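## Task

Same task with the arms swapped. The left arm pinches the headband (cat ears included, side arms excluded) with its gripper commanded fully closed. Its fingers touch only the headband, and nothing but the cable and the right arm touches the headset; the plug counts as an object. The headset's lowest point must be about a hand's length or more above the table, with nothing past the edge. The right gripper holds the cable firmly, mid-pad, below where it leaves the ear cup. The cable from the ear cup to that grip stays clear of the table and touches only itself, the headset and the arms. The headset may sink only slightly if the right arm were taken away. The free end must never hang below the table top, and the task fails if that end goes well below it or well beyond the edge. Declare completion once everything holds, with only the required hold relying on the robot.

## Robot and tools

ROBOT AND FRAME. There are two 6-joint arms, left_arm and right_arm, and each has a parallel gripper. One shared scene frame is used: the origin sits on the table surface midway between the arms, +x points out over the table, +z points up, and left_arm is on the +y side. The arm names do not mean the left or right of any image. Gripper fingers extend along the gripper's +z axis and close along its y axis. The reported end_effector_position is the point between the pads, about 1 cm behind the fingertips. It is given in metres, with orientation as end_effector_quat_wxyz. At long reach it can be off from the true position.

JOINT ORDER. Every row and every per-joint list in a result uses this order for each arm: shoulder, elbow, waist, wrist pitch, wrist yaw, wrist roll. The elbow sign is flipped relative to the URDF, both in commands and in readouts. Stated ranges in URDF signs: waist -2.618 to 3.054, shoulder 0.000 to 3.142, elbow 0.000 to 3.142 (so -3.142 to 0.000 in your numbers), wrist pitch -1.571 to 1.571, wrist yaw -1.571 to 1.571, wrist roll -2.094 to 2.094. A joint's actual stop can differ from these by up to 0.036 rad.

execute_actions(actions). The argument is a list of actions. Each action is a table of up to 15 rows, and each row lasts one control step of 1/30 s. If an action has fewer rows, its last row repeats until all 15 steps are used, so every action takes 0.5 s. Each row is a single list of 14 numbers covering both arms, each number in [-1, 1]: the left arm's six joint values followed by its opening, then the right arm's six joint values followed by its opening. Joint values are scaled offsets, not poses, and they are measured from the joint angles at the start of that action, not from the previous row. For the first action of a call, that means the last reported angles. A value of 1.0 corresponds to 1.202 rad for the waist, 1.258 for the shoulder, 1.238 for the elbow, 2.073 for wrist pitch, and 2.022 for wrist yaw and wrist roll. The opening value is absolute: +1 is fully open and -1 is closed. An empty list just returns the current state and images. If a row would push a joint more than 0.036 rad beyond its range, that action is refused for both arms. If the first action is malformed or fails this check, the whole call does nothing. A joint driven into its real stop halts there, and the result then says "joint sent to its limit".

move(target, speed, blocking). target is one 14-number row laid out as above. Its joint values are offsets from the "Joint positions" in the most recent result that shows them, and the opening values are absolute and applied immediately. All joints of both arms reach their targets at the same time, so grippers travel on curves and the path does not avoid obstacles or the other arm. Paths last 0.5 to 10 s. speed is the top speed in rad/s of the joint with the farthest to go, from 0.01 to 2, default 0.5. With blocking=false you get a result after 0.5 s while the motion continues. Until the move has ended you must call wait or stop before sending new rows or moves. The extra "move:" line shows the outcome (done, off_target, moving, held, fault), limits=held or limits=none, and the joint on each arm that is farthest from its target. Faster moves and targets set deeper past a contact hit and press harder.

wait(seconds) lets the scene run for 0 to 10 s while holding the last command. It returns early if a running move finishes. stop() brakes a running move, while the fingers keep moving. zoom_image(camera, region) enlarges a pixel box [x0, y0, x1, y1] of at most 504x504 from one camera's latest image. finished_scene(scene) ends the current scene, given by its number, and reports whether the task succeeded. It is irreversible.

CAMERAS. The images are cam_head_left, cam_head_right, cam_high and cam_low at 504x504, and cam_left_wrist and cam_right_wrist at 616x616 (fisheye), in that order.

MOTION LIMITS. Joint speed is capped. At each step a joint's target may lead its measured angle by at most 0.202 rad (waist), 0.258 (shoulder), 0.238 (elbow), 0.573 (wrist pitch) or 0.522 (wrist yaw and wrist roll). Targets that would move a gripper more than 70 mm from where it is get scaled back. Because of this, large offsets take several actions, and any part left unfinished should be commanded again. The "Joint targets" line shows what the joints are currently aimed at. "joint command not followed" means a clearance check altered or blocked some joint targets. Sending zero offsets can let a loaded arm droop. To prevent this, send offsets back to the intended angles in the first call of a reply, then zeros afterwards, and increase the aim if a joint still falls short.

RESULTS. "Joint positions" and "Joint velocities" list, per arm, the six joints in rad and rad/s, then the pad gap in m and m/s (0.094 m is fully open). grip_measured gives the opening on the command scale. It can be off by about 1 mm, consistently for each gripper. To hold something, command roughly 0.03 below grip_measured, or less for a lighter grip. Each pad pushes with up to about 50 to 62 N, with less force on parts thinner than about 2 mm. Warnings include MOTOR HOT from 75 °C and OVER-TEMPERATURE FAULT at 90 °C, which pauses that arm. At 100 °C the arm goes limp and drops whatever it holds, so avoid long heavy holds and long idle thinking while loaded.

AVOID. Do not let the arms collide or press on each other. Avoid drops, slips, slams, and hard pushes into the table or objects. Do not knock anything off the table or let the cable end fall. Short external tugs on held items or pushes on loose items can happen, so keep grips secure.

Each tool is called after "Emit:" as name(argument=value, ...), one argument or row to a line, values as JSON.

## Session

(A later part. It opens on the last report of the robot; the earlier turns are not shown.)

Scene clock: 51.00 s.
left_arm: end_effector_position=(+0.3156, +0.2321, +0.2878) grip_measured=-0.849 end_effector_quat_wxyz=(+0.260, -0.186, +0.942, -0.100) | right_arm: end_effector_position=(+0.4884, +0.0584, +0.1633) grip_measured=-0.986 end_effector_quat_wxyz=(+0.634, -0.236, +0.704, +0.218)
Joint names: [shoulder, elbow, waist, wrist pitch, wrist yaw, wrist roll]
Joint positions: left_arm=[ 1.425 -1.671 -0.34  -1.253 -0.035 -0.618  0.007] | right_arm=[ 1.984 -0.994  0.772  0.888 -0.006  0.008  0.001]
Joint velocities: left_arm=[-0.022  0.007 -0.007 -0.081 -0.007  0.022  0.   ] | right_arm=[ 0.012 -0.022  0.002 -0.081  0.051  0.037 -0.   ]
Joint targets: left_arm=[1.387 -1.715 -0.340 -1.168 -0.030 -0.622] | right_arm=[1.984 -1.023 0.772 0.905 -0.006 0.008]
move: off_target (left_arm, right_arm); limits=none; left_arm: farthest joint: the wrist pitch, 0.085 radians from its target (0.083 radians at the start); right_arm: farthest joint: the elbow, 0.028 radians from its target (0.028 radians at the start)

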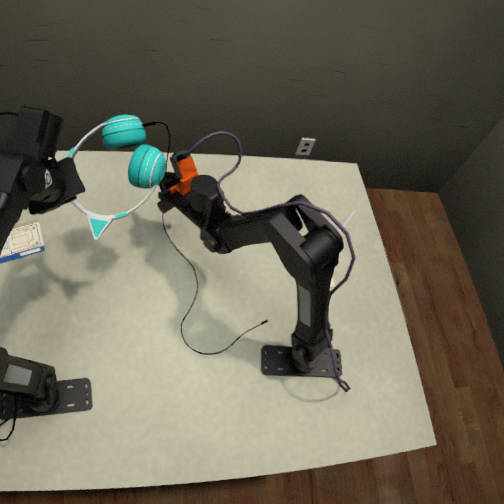

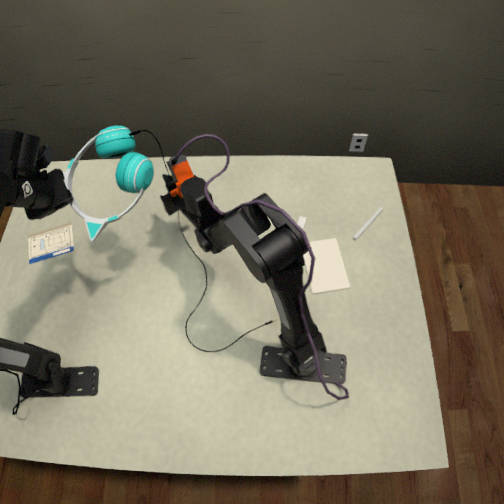

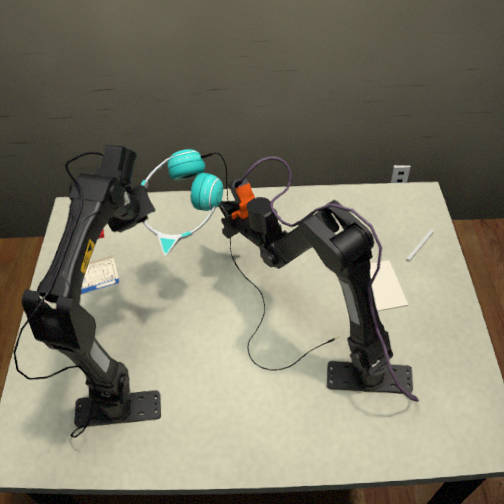

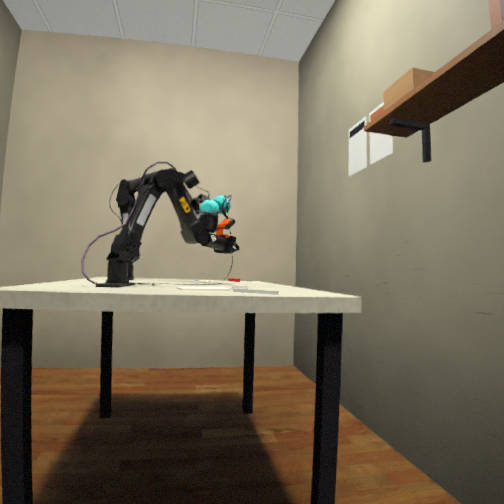

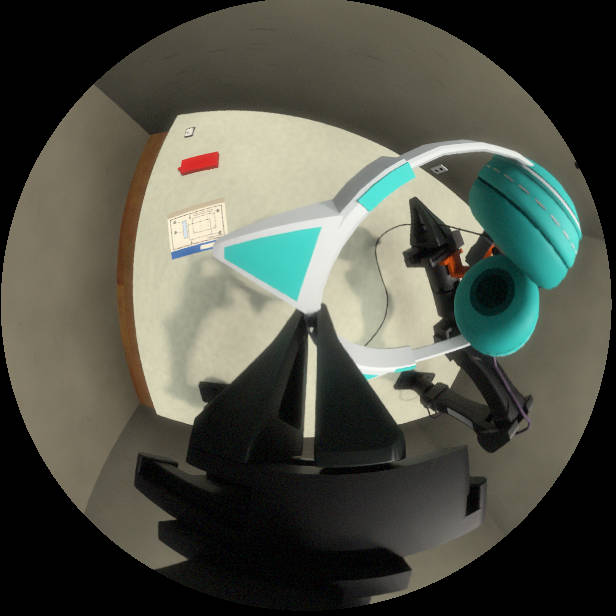

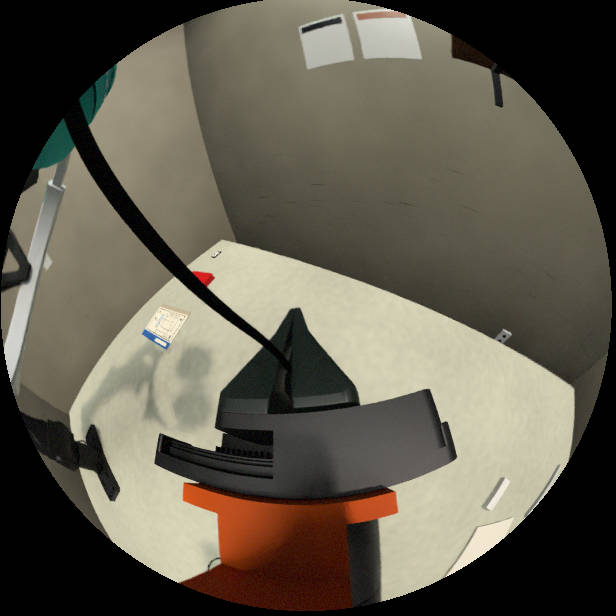

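Emit:
move(
  target=[-0.03,-0.035,0,0.04,0,0,-1,-0.07,0.04,0,-0.02,0,0,0],
  speed=0.1,
)

Emit:
move(
  target=[-0.03,-0.035,0,0.04,0,0,-1,-0.02,-0.02,0,0.01,0,0,-1],
)

Scene clock: 55.07 s.
left_arm: end_effector_position=(+0.3155, +0.2332, +0.2877) grip_measured=-0.849 end_effector_quat_wxyz=(+0.261, -0.185, +0.942, -0.097) | right_arm: end_effector_position=(+0.4791, +0.0514, +0.1675) grip_measured=-0.002 end_effector_quat_wxyz=(+0.627, -0.238, +0.710, +0.216)
Joint names: [shoulder, elbow, waist, wrist pitch, wrist yaw, wrist roll]
Joint positions: left_arm=[ 1.425 -1.671 -0.34  -1.255 -0.041 -0.614  0.007] | right_arm=[ 1.926 -0.955  0.772  0.849 -0.006  0.008  0.047]
Joint velocities: left_arm=[ 0.017  0.007 -0.002  0.007 -0.007 -0.007  0.   ] | right_arm=[ 0.012  0.022  0.007 -0.007  0.066  0.066  0.001]
Joint targets: left_arm=[1.387 -1.715 -0.340 -1.170 -0.035 -0.618] | right_arm=[1.896 -0.945 0.772 0.846 -0.006 0.008]
move: off_target (left_arm, right_arm); limits=none; left_arm: farthest joint: the wrist pitch, 0.085 radians from its target (0.083 radians at the start); right_arm: farthest joint: the shoulder, 0.030 radians from its target (0.088 radians at the start)

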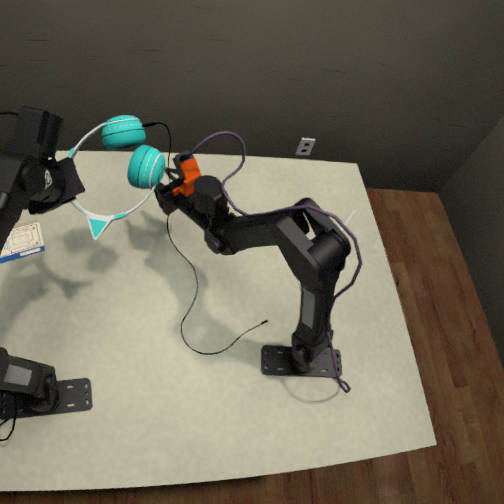

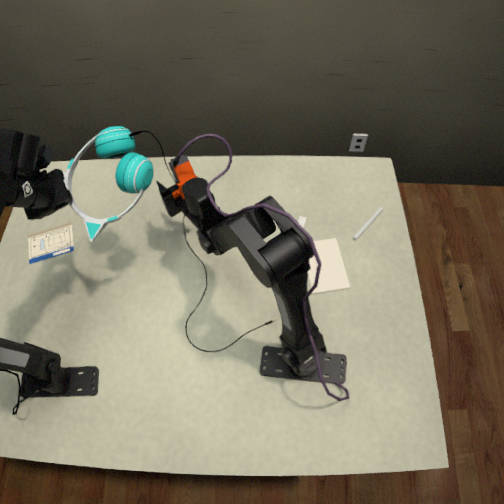

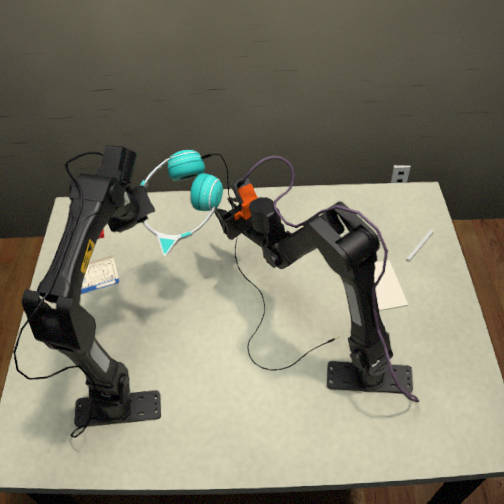

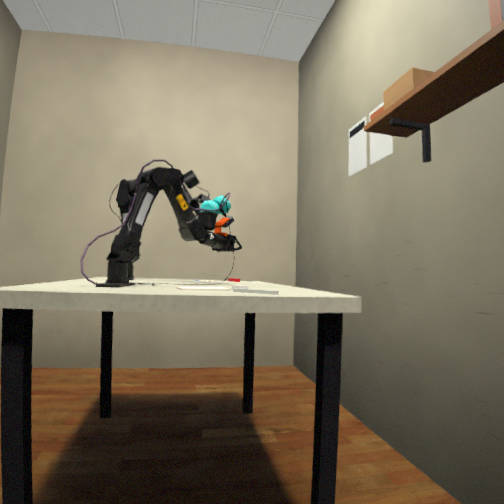

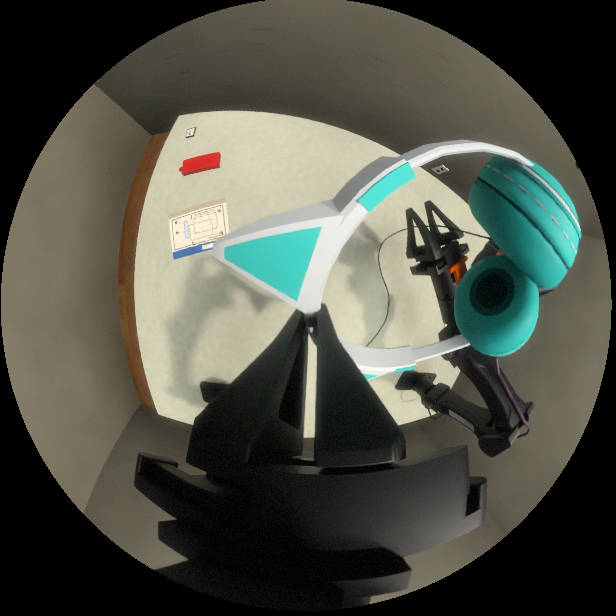

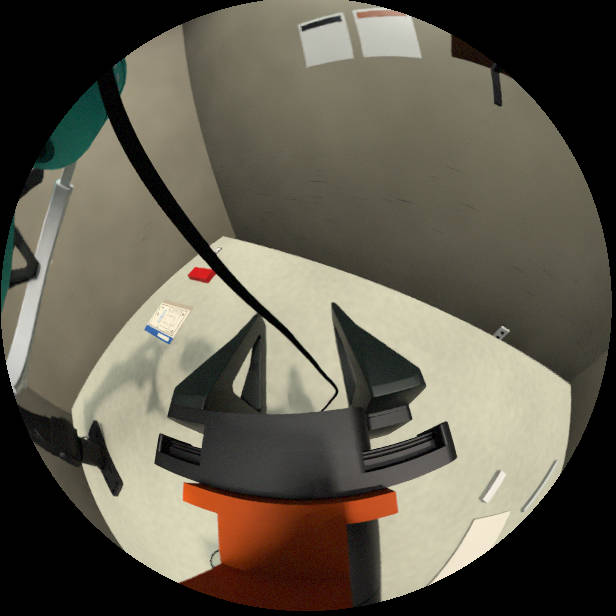

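Scene clock: 55.93 s.
left_arm: end_effector_position=(+0.3153, +0.2342, +0.2874) grip_measured=-0.849 end_effector_quat_wxyz=(+0.261, -0.184, +0.943, -0.093) | right_arm: end_effector_position=(+0.4792, +0.0515, +0.1684) grip_measured=-0.984 end_effector_quat_wxyz=(+0.628, -0.237, +0.709, +0.216)
Joint names: [shoulder, elbow, waist, wrist pitch, wrist yaw, wrist roll]
Joint positions: left_arm=[ 1.425 -1.671 -0.34  -1.257 -0.046 -0.61   0.007] | right_arm=[ 1.926 -0.955  0.772  0.853 -0.006  0.008  0.001]
Joint velocities: left_arm=[ 0.007  0.012  0.012  0.051 -0.022 -0.037 -0.001] | right_arm=[-0.022  0.007  0.007 -0.066  0.066 -0.081 -0.   ]
Joint targets: left_arm=[1.387 -1.715 -0.340 -1.171 -0.041 -0.614] | right_arm=[1.901 -0.979 0.772 0.870 -0.006 0.008]
move: off_target (left_arm, right_arm); limits=none; left_arm: farthest joint: the wrist pitch, 0.084 radians from its target (0.083 radians at the start); right_arm: farthest joint: the shoulder, 0.025 radians from its target (0.025 radians at the start)

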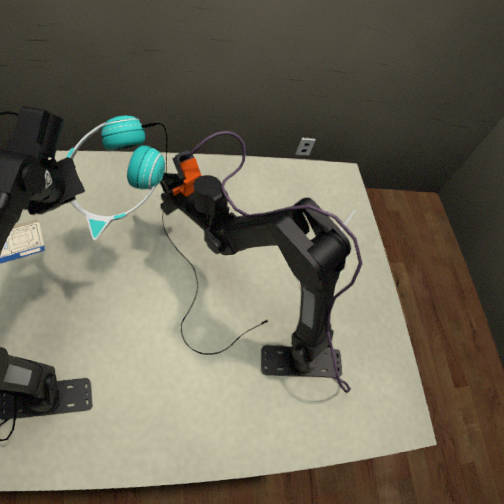

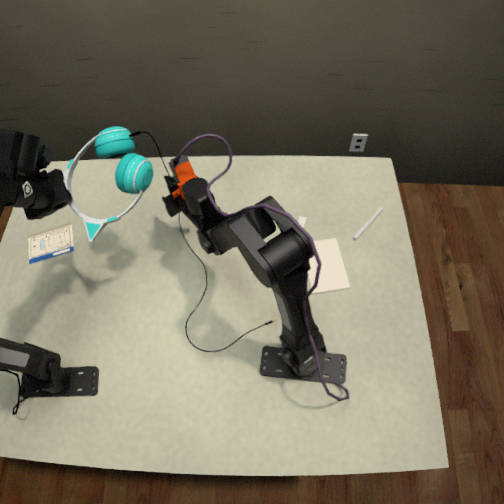

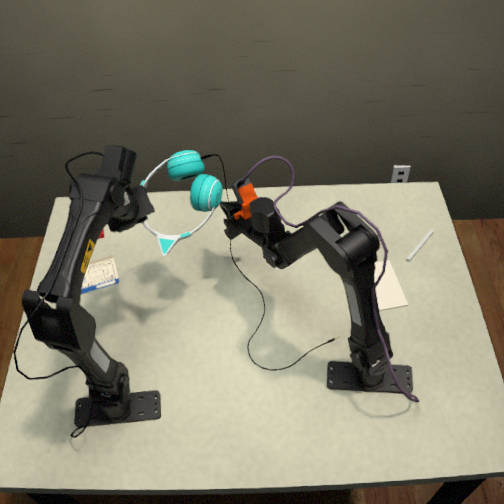

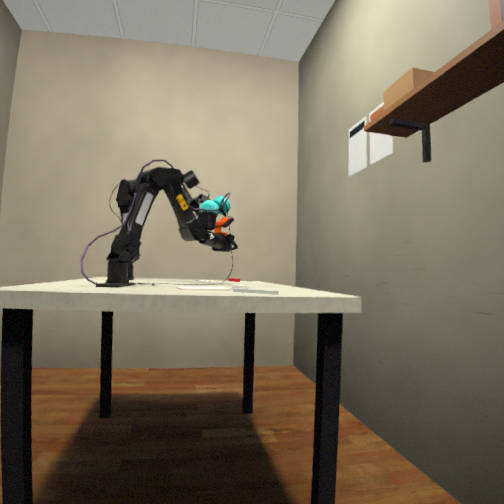

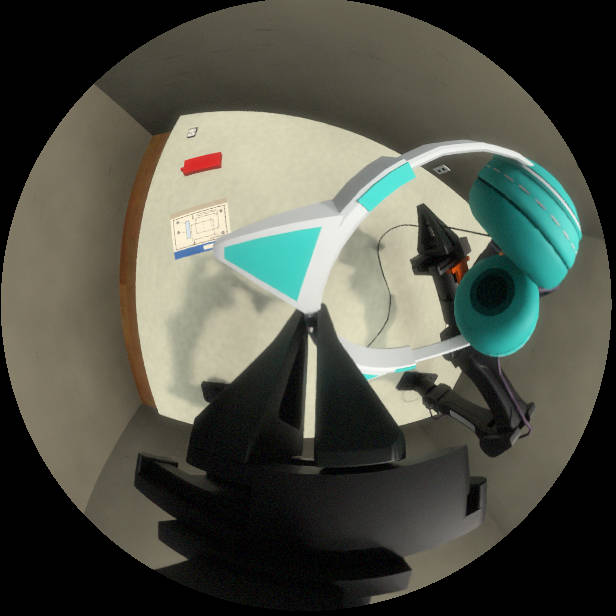

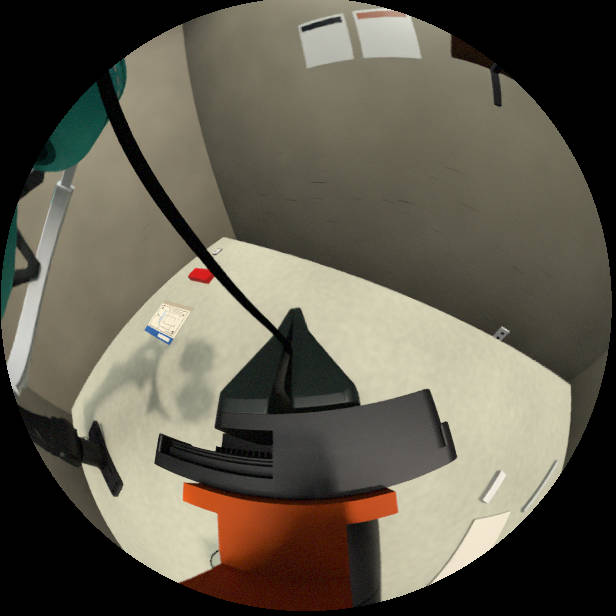

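Emit:
finished_scene(
  scene=2,
)

The scene is finished: the task was done.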